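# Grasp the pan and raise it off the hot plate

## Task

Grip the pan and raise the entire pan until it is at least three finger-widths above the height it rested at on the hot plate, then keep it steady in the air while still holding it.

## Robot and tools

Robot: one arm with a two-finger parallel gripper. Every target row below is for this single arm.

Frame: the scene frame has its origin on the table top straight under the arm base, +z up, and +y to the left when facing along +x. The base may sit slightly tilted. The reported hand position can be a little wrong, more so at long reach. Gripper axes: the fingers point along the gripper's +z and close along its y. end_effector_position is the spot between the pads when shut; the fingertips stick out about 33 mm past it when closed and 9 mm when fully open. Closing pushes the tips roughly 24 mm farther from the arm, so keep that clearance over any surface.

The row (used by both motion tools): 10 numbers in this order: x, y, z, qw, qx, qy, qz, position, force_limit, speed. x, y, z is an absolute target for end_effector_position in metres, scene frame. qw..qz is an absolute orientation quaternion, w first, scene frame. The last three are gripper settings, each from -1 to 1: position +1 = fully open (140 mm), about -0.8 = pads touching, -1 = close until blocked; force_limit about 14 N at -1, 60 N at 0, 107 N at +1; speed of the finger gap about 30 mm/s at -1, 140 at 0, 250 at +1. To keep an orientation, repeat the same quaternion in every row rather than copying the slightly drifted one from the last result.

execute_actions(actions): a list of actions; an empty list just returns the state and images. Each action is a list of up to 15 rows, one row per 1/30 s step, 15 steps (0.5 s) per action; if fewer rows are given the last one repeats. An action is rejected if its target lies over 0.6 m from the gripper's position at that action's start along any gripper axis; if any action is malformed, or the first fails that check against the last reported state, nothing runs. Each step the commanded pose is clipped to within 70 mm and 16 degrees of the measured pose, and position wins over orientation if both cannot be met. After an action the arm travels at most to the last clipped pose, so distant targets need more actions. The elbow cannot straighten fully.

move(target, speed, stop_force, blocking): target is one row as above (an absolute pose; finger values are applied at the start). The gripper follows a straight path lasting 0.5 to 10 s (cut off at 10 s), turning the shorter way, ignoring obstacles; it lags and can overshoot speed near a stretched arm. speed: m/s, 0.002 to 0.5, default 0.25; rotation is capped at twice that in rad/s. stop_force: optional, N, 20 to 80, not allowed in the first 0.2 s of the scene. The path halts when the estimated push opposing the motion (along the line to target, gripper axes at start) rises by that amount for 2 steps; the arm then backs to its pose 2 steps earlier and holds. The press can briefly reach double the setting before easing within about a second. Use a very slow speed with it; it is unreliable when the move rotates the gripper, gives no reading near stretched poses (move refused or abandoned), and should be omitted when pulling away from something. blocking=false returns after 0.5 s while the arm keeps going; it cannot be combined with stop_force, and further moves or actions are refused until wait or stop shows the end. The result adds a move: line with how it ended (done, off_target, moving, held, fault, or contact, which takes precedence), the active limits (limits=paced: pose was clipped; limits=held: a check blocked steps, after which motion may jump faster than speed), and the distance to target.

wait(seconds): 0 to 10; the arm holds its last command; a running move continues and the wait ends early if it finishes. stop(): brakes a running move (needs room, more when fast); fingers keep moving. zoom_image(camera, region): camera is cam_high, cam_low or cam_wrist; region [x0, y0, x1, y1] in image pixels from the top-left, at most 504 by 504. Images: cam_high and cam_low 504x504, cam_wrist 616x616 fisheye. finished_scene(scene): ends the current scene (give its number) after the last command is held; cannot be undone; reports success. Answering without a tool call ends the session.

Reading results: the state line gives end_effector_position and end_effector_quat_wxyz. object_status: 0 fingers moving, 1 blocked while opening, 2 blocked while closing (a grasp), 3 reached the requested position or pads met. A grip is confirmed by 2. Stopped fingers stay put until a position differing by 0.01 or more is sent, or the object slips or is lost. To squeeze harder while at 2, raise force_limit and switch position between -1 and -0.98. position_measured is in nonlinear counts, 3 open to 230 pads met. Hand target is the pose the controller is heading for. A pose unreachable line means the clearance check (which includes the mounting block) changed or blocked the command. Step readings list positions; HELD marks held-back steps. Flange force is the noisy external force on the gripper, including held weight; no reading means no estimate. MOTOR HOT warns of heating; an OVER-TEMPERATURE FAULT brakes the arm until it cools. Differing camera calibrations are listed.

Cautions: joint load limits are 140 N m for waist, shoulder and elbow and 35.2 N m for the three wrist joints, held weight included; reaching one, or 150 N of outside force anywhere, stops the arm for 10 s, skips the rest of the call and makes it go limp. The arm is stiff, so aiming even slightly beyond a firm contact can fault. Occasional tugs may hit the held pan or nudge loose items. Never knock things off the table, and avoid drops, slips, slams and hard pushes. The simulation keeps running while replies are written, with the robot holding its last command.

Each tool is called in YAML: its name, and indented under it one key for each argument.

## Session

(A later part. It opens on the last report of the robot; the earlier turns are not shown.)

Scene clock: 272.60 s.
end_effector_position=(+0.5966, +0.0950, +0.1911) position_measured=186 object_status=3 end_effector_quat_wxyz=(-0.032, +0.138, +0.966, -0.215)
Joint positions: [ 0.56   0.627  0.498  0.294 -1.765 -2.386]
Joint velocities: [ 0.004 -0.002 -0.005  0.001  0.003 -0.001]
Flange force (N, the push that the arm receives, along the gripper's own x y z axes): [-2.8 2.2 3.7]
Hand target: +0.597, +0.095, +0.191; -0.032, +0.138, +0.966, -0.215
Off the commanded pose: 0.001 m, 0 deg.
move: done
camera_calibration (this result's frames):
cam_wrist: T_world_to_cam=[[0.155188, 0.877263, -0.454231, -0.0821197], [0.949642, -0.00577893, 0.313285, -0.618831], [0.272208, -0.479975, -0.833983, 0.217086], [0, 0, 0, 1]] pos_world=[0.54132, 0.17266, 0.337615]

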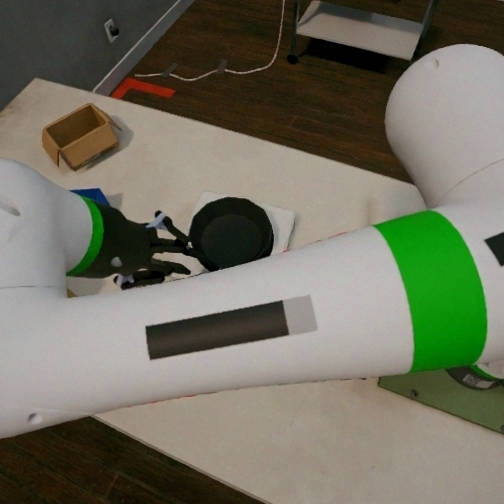

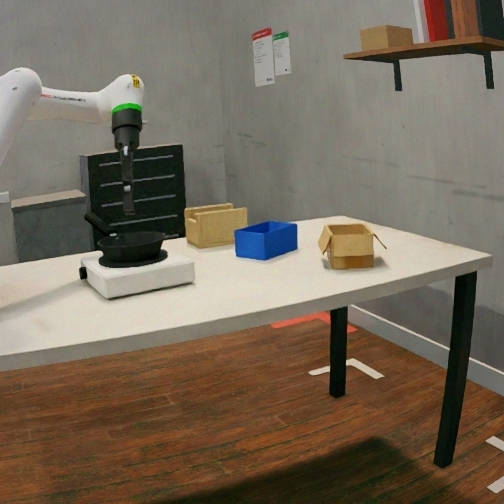

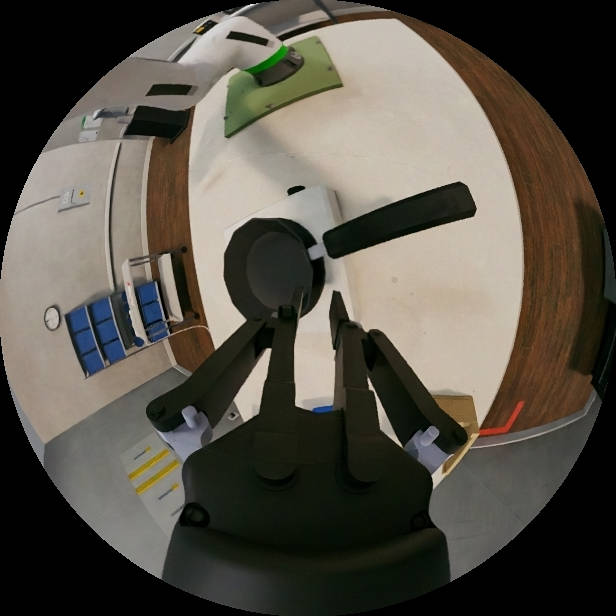

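The pan is a 12-sided shape, and the target segment lines up with the finger plane. It sits about 9 mm inward and 6 mm sideways, so I'll correct for that and stop just above the rim.

move:
  target: [0.5941, 0.0652, 0.1496, -0.0307, 0.1384, 0.9664, -0.2142, -0.52, 1, 0]
  speed: 0.15

Scene clock: 302.33 s.
end_effector_position=(+0.5939, +0.0652, +0.1496) position_measured=195 object_status=3 end_effector_quat_wxyz=(-0.031, +0.139, +0.966, -0.214)
Joint positions: [ 0.523  0.6    0.358  0.302 -1.644 -2.385]
Joint velocities: [-0.003 -0.001 -0.003  0.002  0.003  0.   ]
Flange force (N, the push that the arm receives, along the gripper's own x y z axes): [-5.1 2.6 1.8]
Hand target: +0.594, +0.065, +0.150; -0.031, +0.139, +0.966, -0.214
Off the commanded pose: 0.000 m, 0 deg.
move: done
camera_calibration (this result's frames):
cam_wrist: T_world_to_cam=[[0.155995, 0.877805, -0.452907, -0.0751226], [0.948853, -0.00575161, 0.315666, -0.603359], [0.274488, -0.478984, -0.833805, 0.167487], [0, 0, 0, 1]] pos_world=[0.538244, 0.142696, 0.296088]

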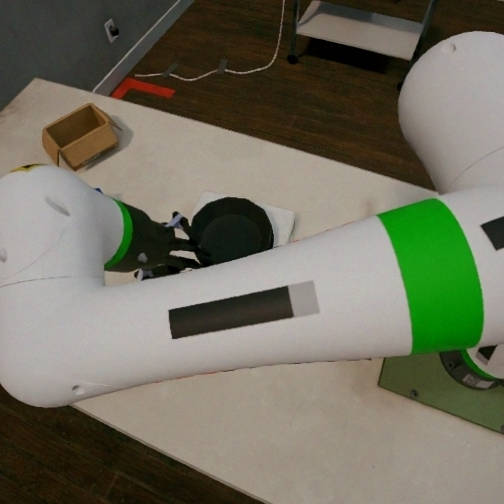

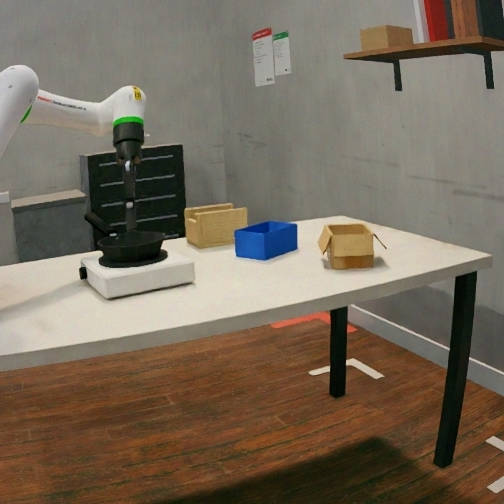

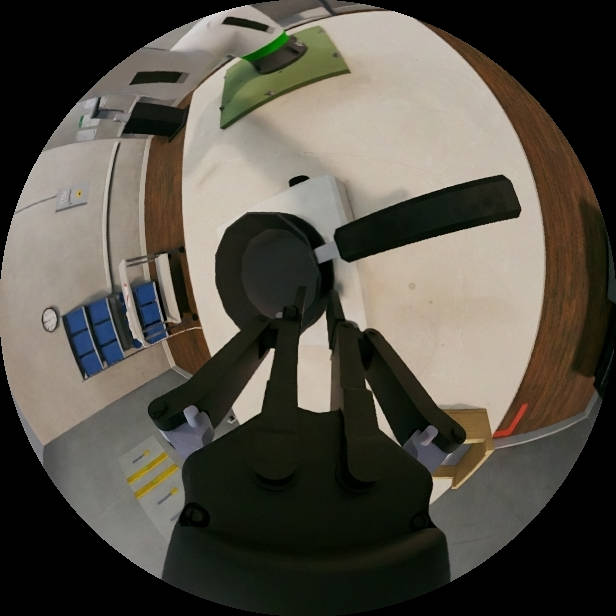

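zoom_image:
  camera: "cam_wrist"
  region: [270, 225, 370, 335]

zoom_image:
  camera: "cam_wrist"
  region: [205, 195, 365, 355]

zoom_image:
  camera: "cam_low"
  region: [85, 190, 185, 280]

Region (270, 225, 370, 335) of cam_wrist's 616x616 image, scaled by 4.582, with more detail than that image has; it fills the left 458 columns of this view, and the rest is white.

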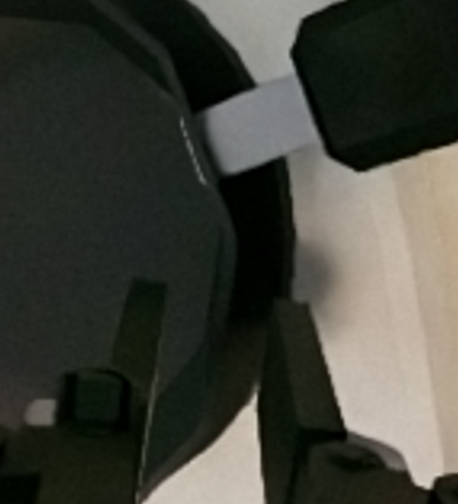

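Region (205, 195, 365, 355) of cam_wrist's 616x616 image, scaled by 3.150, with more detail than that image has.

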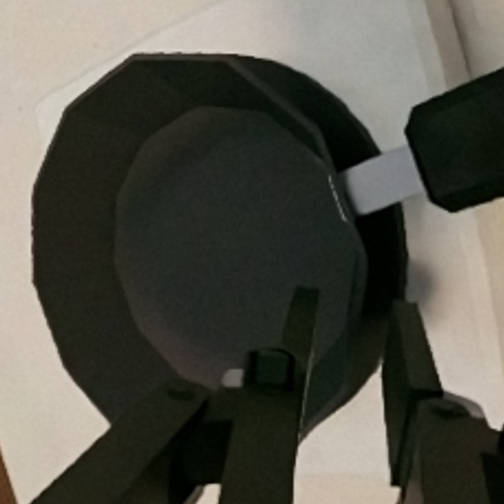

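Region (85, 190, 185, 280) of cam_low's 504x504 image, scaled by 5.040, with more detail than that image has; it fills the top 454 rows of this view, and the rest is white.

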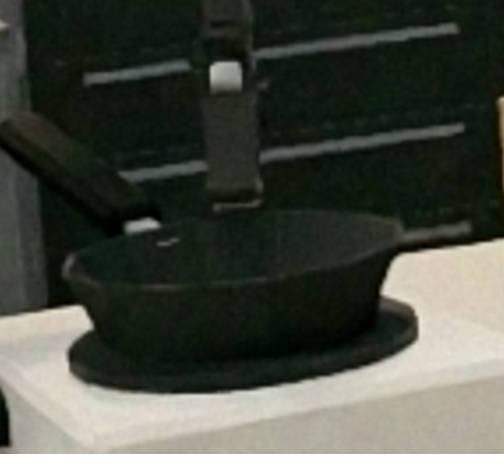

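zoom_image:
  camera: "cam_low"
  region: [105, 210, 165, 250]

zoom_image:
  camera: "cam_wrist"
  region: [290, 265, 350, 335]

Region (105, 210, 165, 250) of cam_low's 504x504 image, scaled by 8.400, with more detail than that image has.

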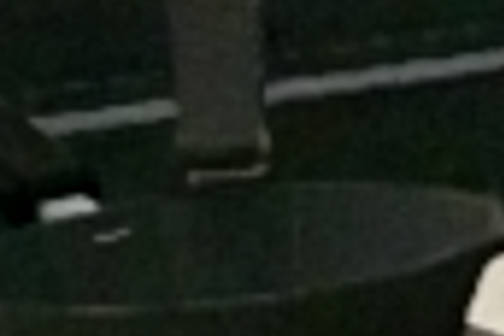

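Region (290, 265, 350, 335) of cam_wrist's 616x616 image, scaled by 7.200, with more detail than that image has; it fills the left 432 columns of this view, and the rest is white.

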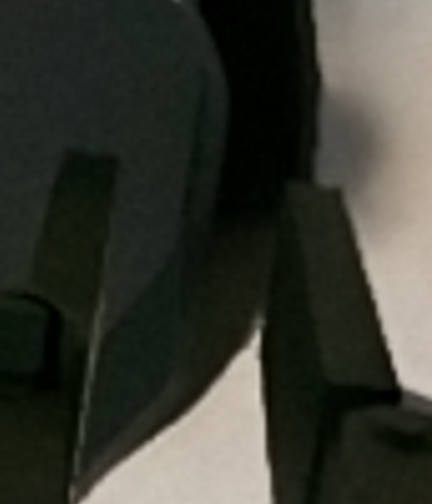

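The rim top is at about z = 0.113 and the wall is centred between the fingers to within about 1.5 mm. I'll slide the fingers slowly down over the wall with a force stop set.

move:
  target: [0.5887, 0.0528, 0.1177, -0.0307, 0.1384, 0.9664, -0.2142, -0.52, 1, 0]
  speed: 0.05
  stop_force: 25

Scene clock: 344.53 s.
end_effector_position=(+0.5886, +0.0528, +0.1178) position_measured=195 object_status=3 end_effector_quat_wxyz=(-0.031, +0.139, +0.966, -0.214)
Joint positions: [ 0.51   0.593  0.271  0.305 -1.564 -2.397]
Joint velocities: [-0.002 -0.    -0.003 -0.     0.002 -0.001]
Flange force (N, the push that the arm receives, along the gripper's own x y z axes): [-4.4 2.1 2.8]
Hand target: +0.589, +0.053, +0.118; -0.031, +0.139, +0.966, -0.214
Off the commanded pose: 0.000 m, 0 deg.
move: done
camera_calibration (this result's frames):
cam_wrist: T_world_to_cam=[[0.155989, 0.87777, -0.452977, -0.0778023], [0.948851, -0.00571683, 0.315673, -0.588321], [0.274499, -0.479049, -0.833764, 0.136406], [0, 0, 0, 1]] pos_world=[0.532921, 0.130274, 0.264205]

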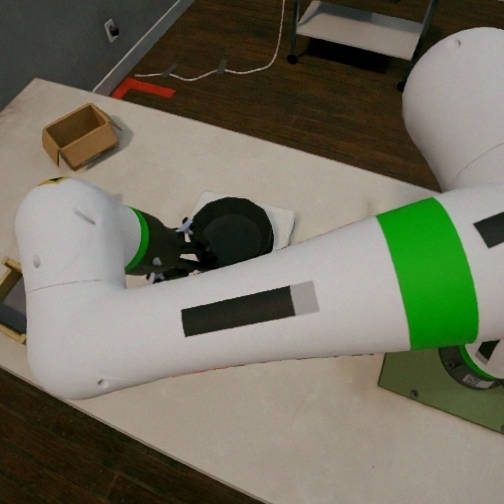

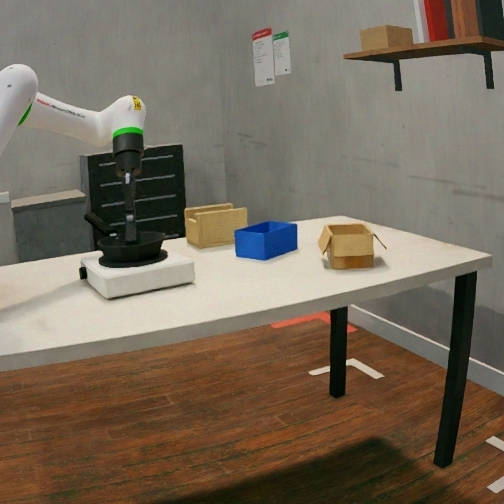

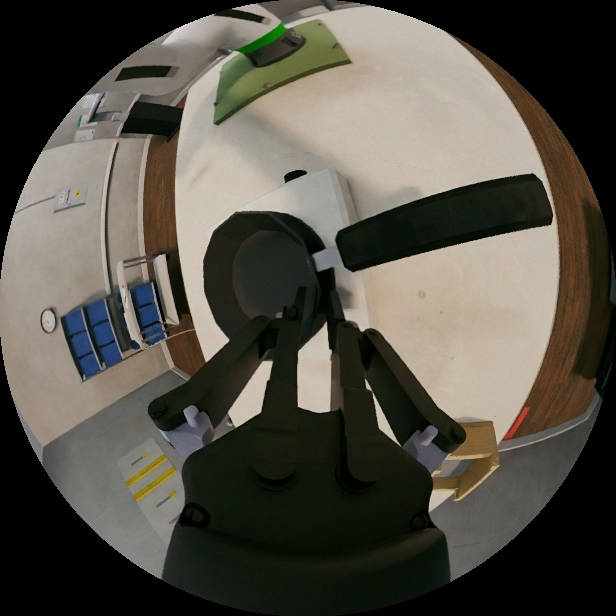

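zoom_image:
  camera: "cam_wrist"
  region: [270, 230, 370, 350]

zoom_image:
  camera: "cam_low"
  region: [95, 200, 175, 270]

zoom_image:
  camera: "cam_wrist"
  region: [195, 195, 365, 365]

Region (270, 230, 370, 350) of cam_wrist's 616x616 image, scaled by 4.200, with more detail than that image has.

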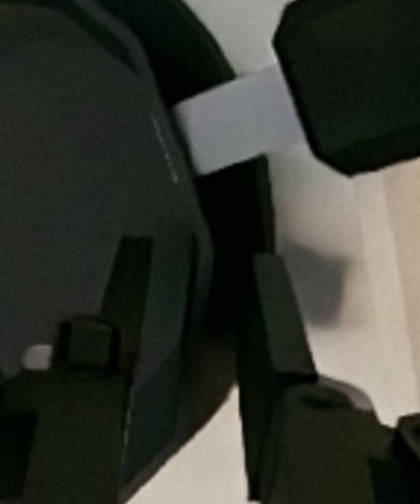

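Region (95, 200, 175, 270) of cam_low's 504x504 image, scaled by 6.300, with more detail than that image has; it fills the top 441 rows of this view, and the rest is white.

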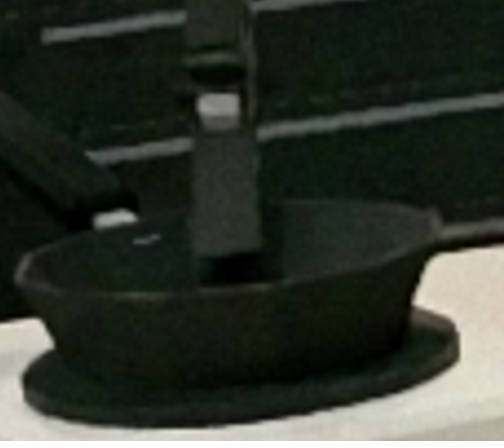

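Region (195, 195, 365, 365) of cam_wrist's 616x616 image, scaled by 2.965, with more detail than that image has.

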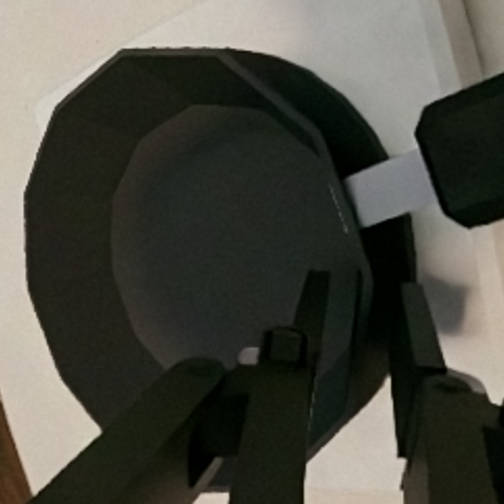

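There is about 11 mm of clearance above the burner. I'll go 5 mm deeper for more pad contact, then close at full force.

execute_actions:
  actions:
    - [[0.5886, 0.0524, 0.1171, -0.0307, 0.1384, 0.9664, -0.2142, -0.52, 1, -0.3], [0.5887, 0.0518, 0.1162, -0.0307, 0.1384, 0.9664, -0.2142, -0.52, 1, -0.3], [0.5887, 0.0512, 0.1152, -0.0307, 0.1384, 0.9664, -0.2142, -0.52, 1, -0.3], [0.5888, 0.0506, 0.1143, -0.0307, 0.1384, 0.9664, -0.2142, -0.52, 1, -0.3], [0.5888, 0.0501, 0.1135, -0.0307, 0.1384, 0.9664, -0.2142, -0.52, 1, -0.3], [0.5888, 0.0501, 0.1135, -0.0307, 0.1384, 0.9664, -0.2142, -0.52, 1, -0.3], [0.5888, 0.0501, 0.1135, -0.0307, 0.1384, 0.9664, -0.2142, -1, 1, -0.3]]

wait:
  seconds: 0.5

Scene clock: 365.70 s.
end_effector_position=(+0.5888, +0.0501, +0.1135) position_measured=233 object_status=0 end_effector_quat_wxyz=(-0.031, +0.138, +0.966, -0.214)
Joint positions: [ 0.506  0.594  0.262  0.306 -1.553 -2.397]
Joint velocities: [ 0.     0.     0.    -0.001  0.     0.001]
Flange force (N, the push that the arm receives, along the gripper's own x y z axes): [-3.7 3.1 -0.1]
Hand target: +0.589, +0.050, +0.114; -0.031, +0.138, +0.966, -0.214
Off the commanded pose: 0.000 m, 0 deg.
Step readings (end_effector_position):
0: (+0.5886, +0.0528, +0.1177)
1: (+0.5886, +0.0528, +0.1177)
2: (+0.5886, +0.0527, +0.1175)
4: (+0.5887, +0.0520, +0.1166)
8: (+0.5887, +0.0504, +0.1140)
15: end_effector_position above
camera_calibration (this result's frames):
cam_wrist: T_world_to_cam=[[0.155757, 0.87781, -0.452978, -0.0772517], [0.948851, -0.00546233, 0.315677, -0.587203], [0.27463, -0.478978, -0.833762, 0.131425], [0, 0, 0, 1]] pos_world=[0.533107, 0.127555, 0.259951]

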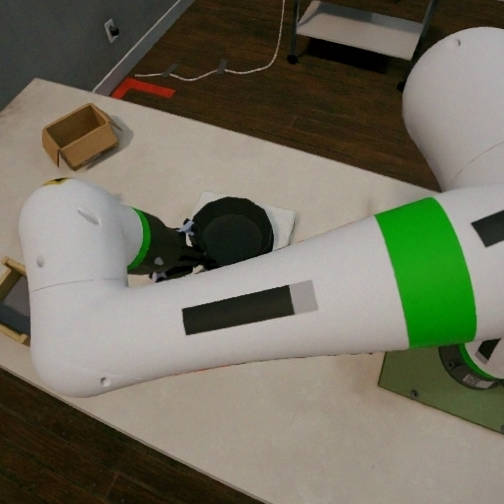

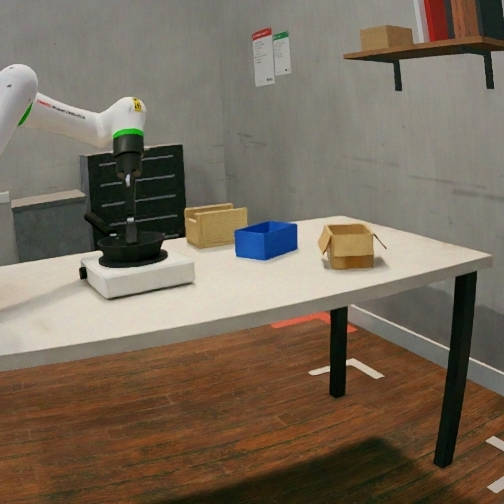

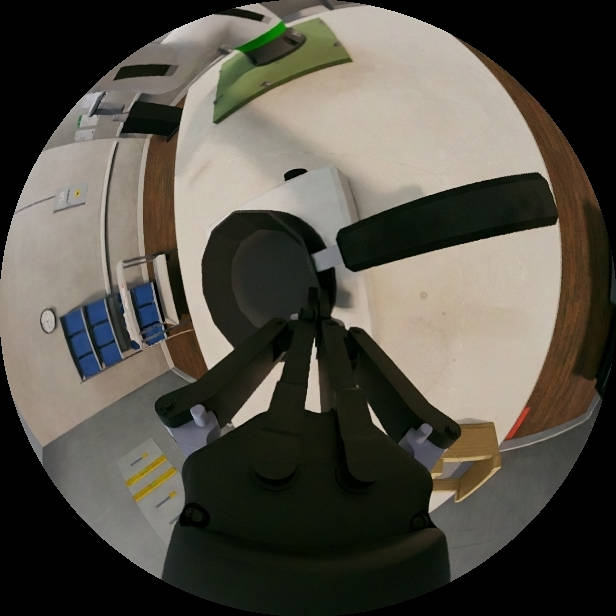

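Scene clock: 366.20 s.
end_effector_position=(+0.5888, +0.0501, +0.1135) position_measured=233 object_status=3 end_effector_quat_wxyz=(-0.031, +0.138, +0.966, -0.214)
Joint positions: [ 0.506  0.594  0.262  0.306 -1.553 -2.397]
Joint velocities: [ 0.001  0.    -0.002  0.001 -0.    -0.001]
Flange force (N, the push that the arm receives, along the gripper's own x y z axes): [-3.8 3.5 -0.2]
Hand target: +0.589, +0.050, +0.114; -0.031, +0.138, +0.966, -0.214
Off the commanded pose: 0.000 m, 0 deg.
wait: 0.50 s; at rest by 0.17 s
camera_calibration (this result's frames):
cam_wrist: T_world_to_cam=[[0.155746, 0.877801, -0.453, -0.0772318], [0.948863, -0.00546421, 0.315641, -0.587188], [0.274594, -0.478995, -0.833764, 0.131433], [0, 0, 0, 1]] pos_world=[0.533099, 0.127541, 0.259938]

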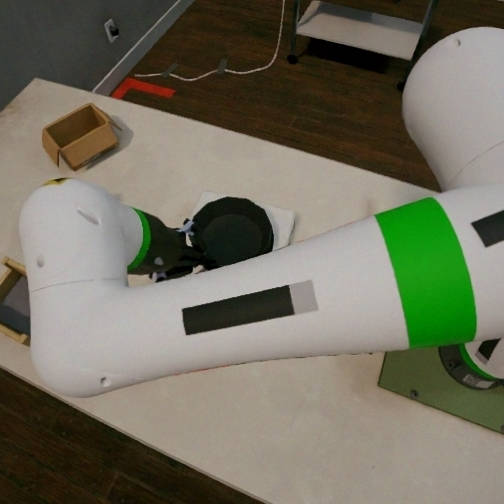

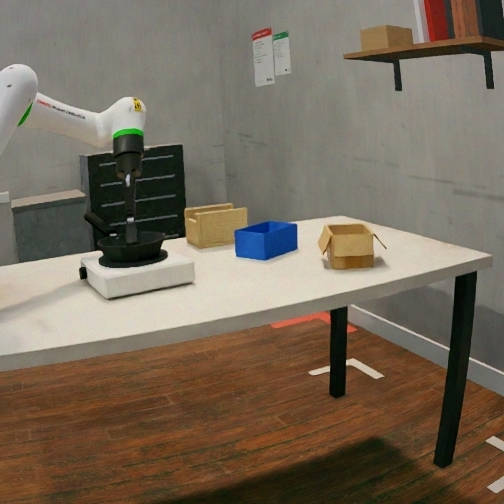

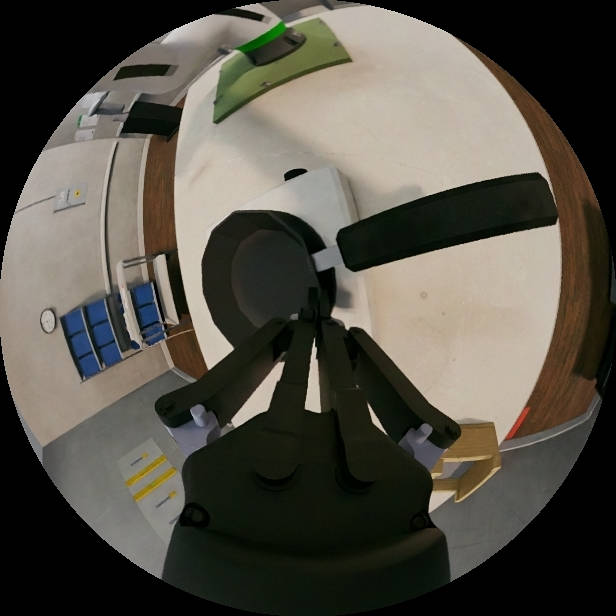

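Status 3 is expected for a thin wall. I'll zoom in to confirm the wall is between the pads.

zoom_image:
  camera: "cam_wrist"
  region: [270, 240, 370, 350]

Region (270, 240, 370, 350) of cam_wrist's 616x616 image, scaled by 4.582, with more detail than that image has; it fills the left 458 columns of this view, and the rest is white.

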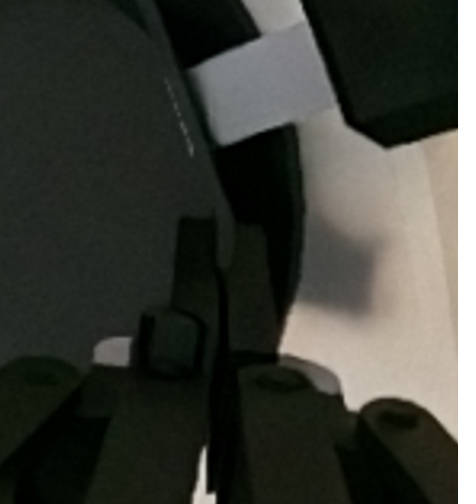

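The wall is clamped between the pads. Now a slow 1.5 cm test lift.

move:
  target: [0.5888, 0.0501, 0.1285, -0.0307, 0.1384, 0.9664, -0.2142, -1, 1, -0.3]
  speed: 0.04

Scene clock: 370.07 s.
end_effector_position=(+0.5888, +0.0501, +0.1284) position_measured=233 object_status=3 end_effector_quat_wxyz=(-0.031, +0.138, +0.966, -0.214)
Joint positions: [ 0.506  0.585  0.284  0.306 -1.583 -2.387]
Joint velocities: [ 0.001 -0.    -0.     0.    -0.001  0.001]
Flange force (N, the push that the arm receives, along the gripper's own x y z axes): [-6.9 7.8 10.0]
Hand target: +0.589, +0.050, +0.128; -0.031, +0.138, +0.966, -0.214
Off the commanded pose: 0.000 m, 0 deg.
move: done
camera_calibration (this result's frames):
cam_wrist: T_world_to_cam=[[0.155624, 0.877865, -0.452918, -0.0704398], [0.948887, -0.00540162, 0.315571, -0.591924], [0.274582, -0.478879, -0.833834, 0.143909], [0, 0, 0, 1]] pos_world=[0.533116, 0.127554, 0.274886]

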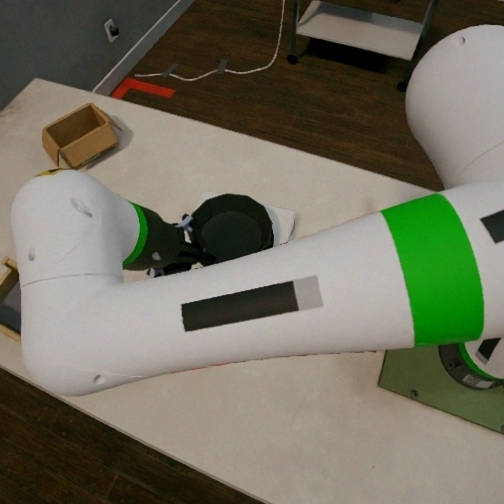

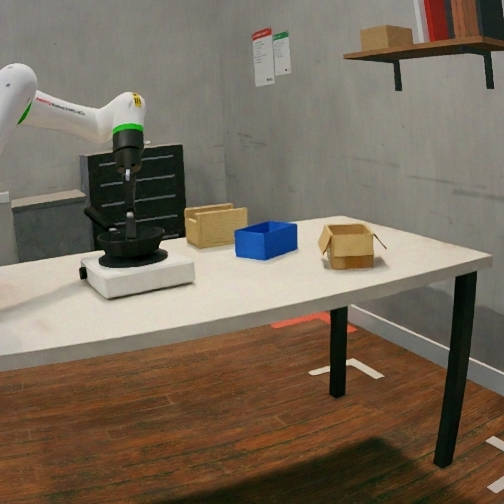

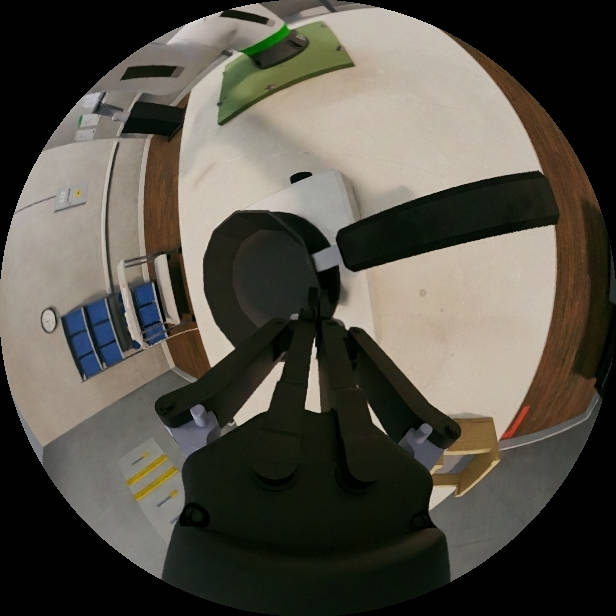

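The pan now rises level with the gripper, with only slight flex. I'll lift it to about 12 cm above its resting height for a clear margin.

move:
  target: [0.5888, 0.0501, 0.235, -0.0307, 0.1384, 0.9664, -0.2142, -1, 1, -0.3]
  speed: 0.12

Scene clock: 374.47 s.
end_effector_position=(+0.5890, +0.0502, +0.2349) position_measured=233 object_status=3 end_effector_quat_wxyz=(-0.031, +0.138, +0.967, -0.214)
Joint positions: [ 0.505  0.558  0.489  0.315 -1.803 -2.314]
Joint velocities: [-0.001  0.001  0.003  0.    -0.002  0.001]
Flange force (N, the push that the arm receives, along the gripper's own x y z axes): [-5.9 7.2 13.1]
Hand target: +0.589, +0.050, +0.235; -0.031, +0.138, +0.967, -0.214
Off the commanded pose: 0.000 m, 0 deg.
move: done
camera_calibration (this result's frames):
cam_wrist: T_world_to_cam=[[0.154999, 0.878031, -0.452809, -0.021989], [0.948906, -0.0047922, 0.315523, -0.625739], [0.274869, -0.478579, -0.833912, 0.232488], [0, 0, 0, 1]] pos_world=[0.533272, 0.127572, 0.381353]

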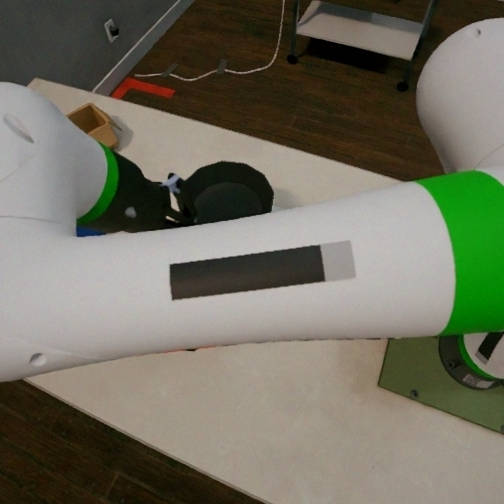

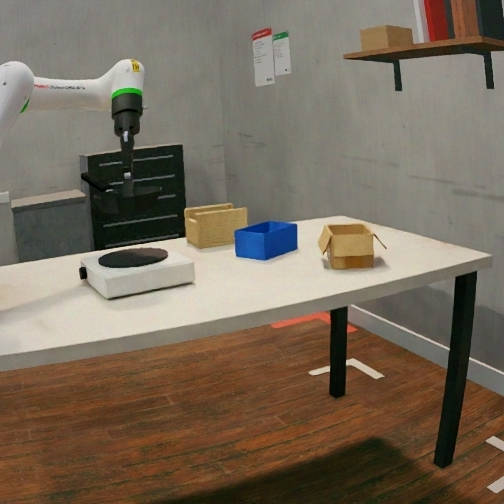

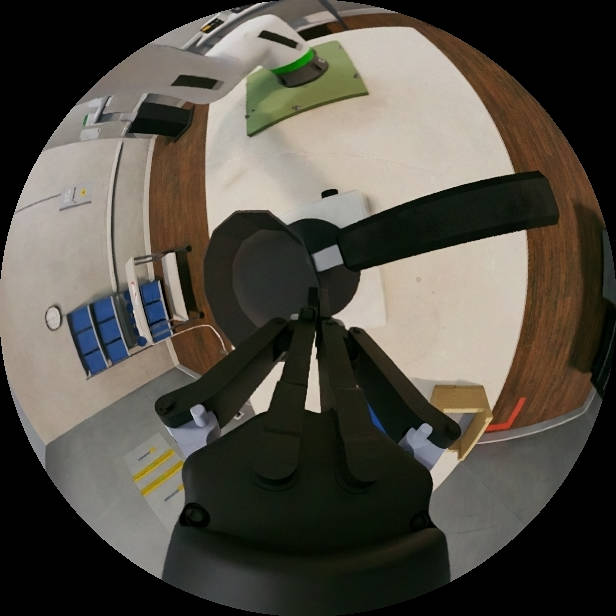

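The pan is level and well clear of the burner. A short hold will confirm it stays put before I end the scene.

wait:
  seconds: 2

Scene clock: 377.47 s.
end_effector_position=(+0.5890, +0.0502, +0.2349) position_measured=233 object_status=3 end_effector_quat_wxyz=(-0.031, +0.138, +0.967, -0.214)
Joint positions: [ 0.505  0.558  0.489  0.315 -1.803 -2.314]
Joint velocities: [-0.002  0.    -0.     0.001  0.     0.   ]
Flange force (N, the push that the arm receives, along the gripper's own x y z axes): [-8.0 7.9 10.2]
Hand target: +0.589, +0.050, +0.235; -0.031, +0.138, +0.967, -0.214
Off the commanded pose: 0.000 m, 0 deg.
wait: 2.00 s; at rest from the start
camera_calibration (this result's frames):
cam_wrist: T_world_to_cam=[[0.155006, 0.878022, -0.452825, -0.0219652], [0.948904, -0.004791, 0.315529, -0.625767], [0.274872, -0.478596, -0.833901, 0.232522], [0, 0, 0, 1]] pos_world=[0.533284, 0.127572, 0.381401]

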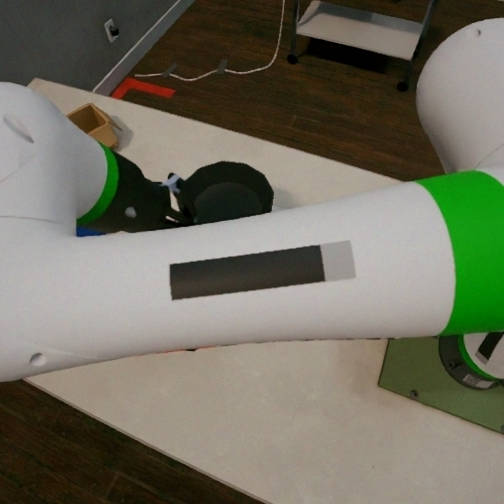

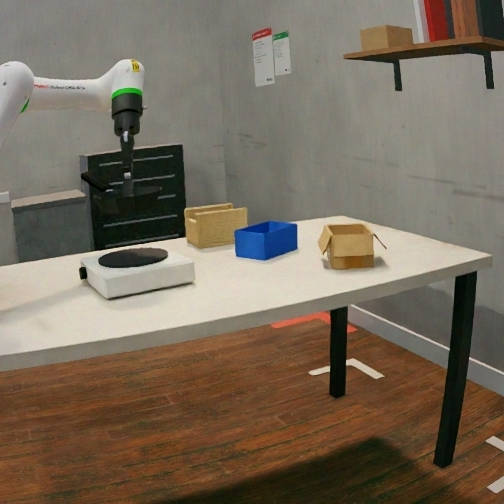

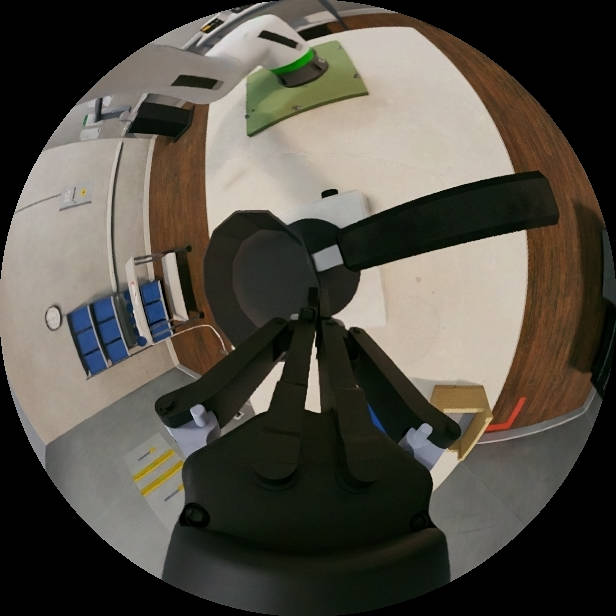

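The hold is steady and the pan hasn't shifted, so I'm ending scene 1.

finished_scene:
  scene: 1

The scene is finished: the task was done.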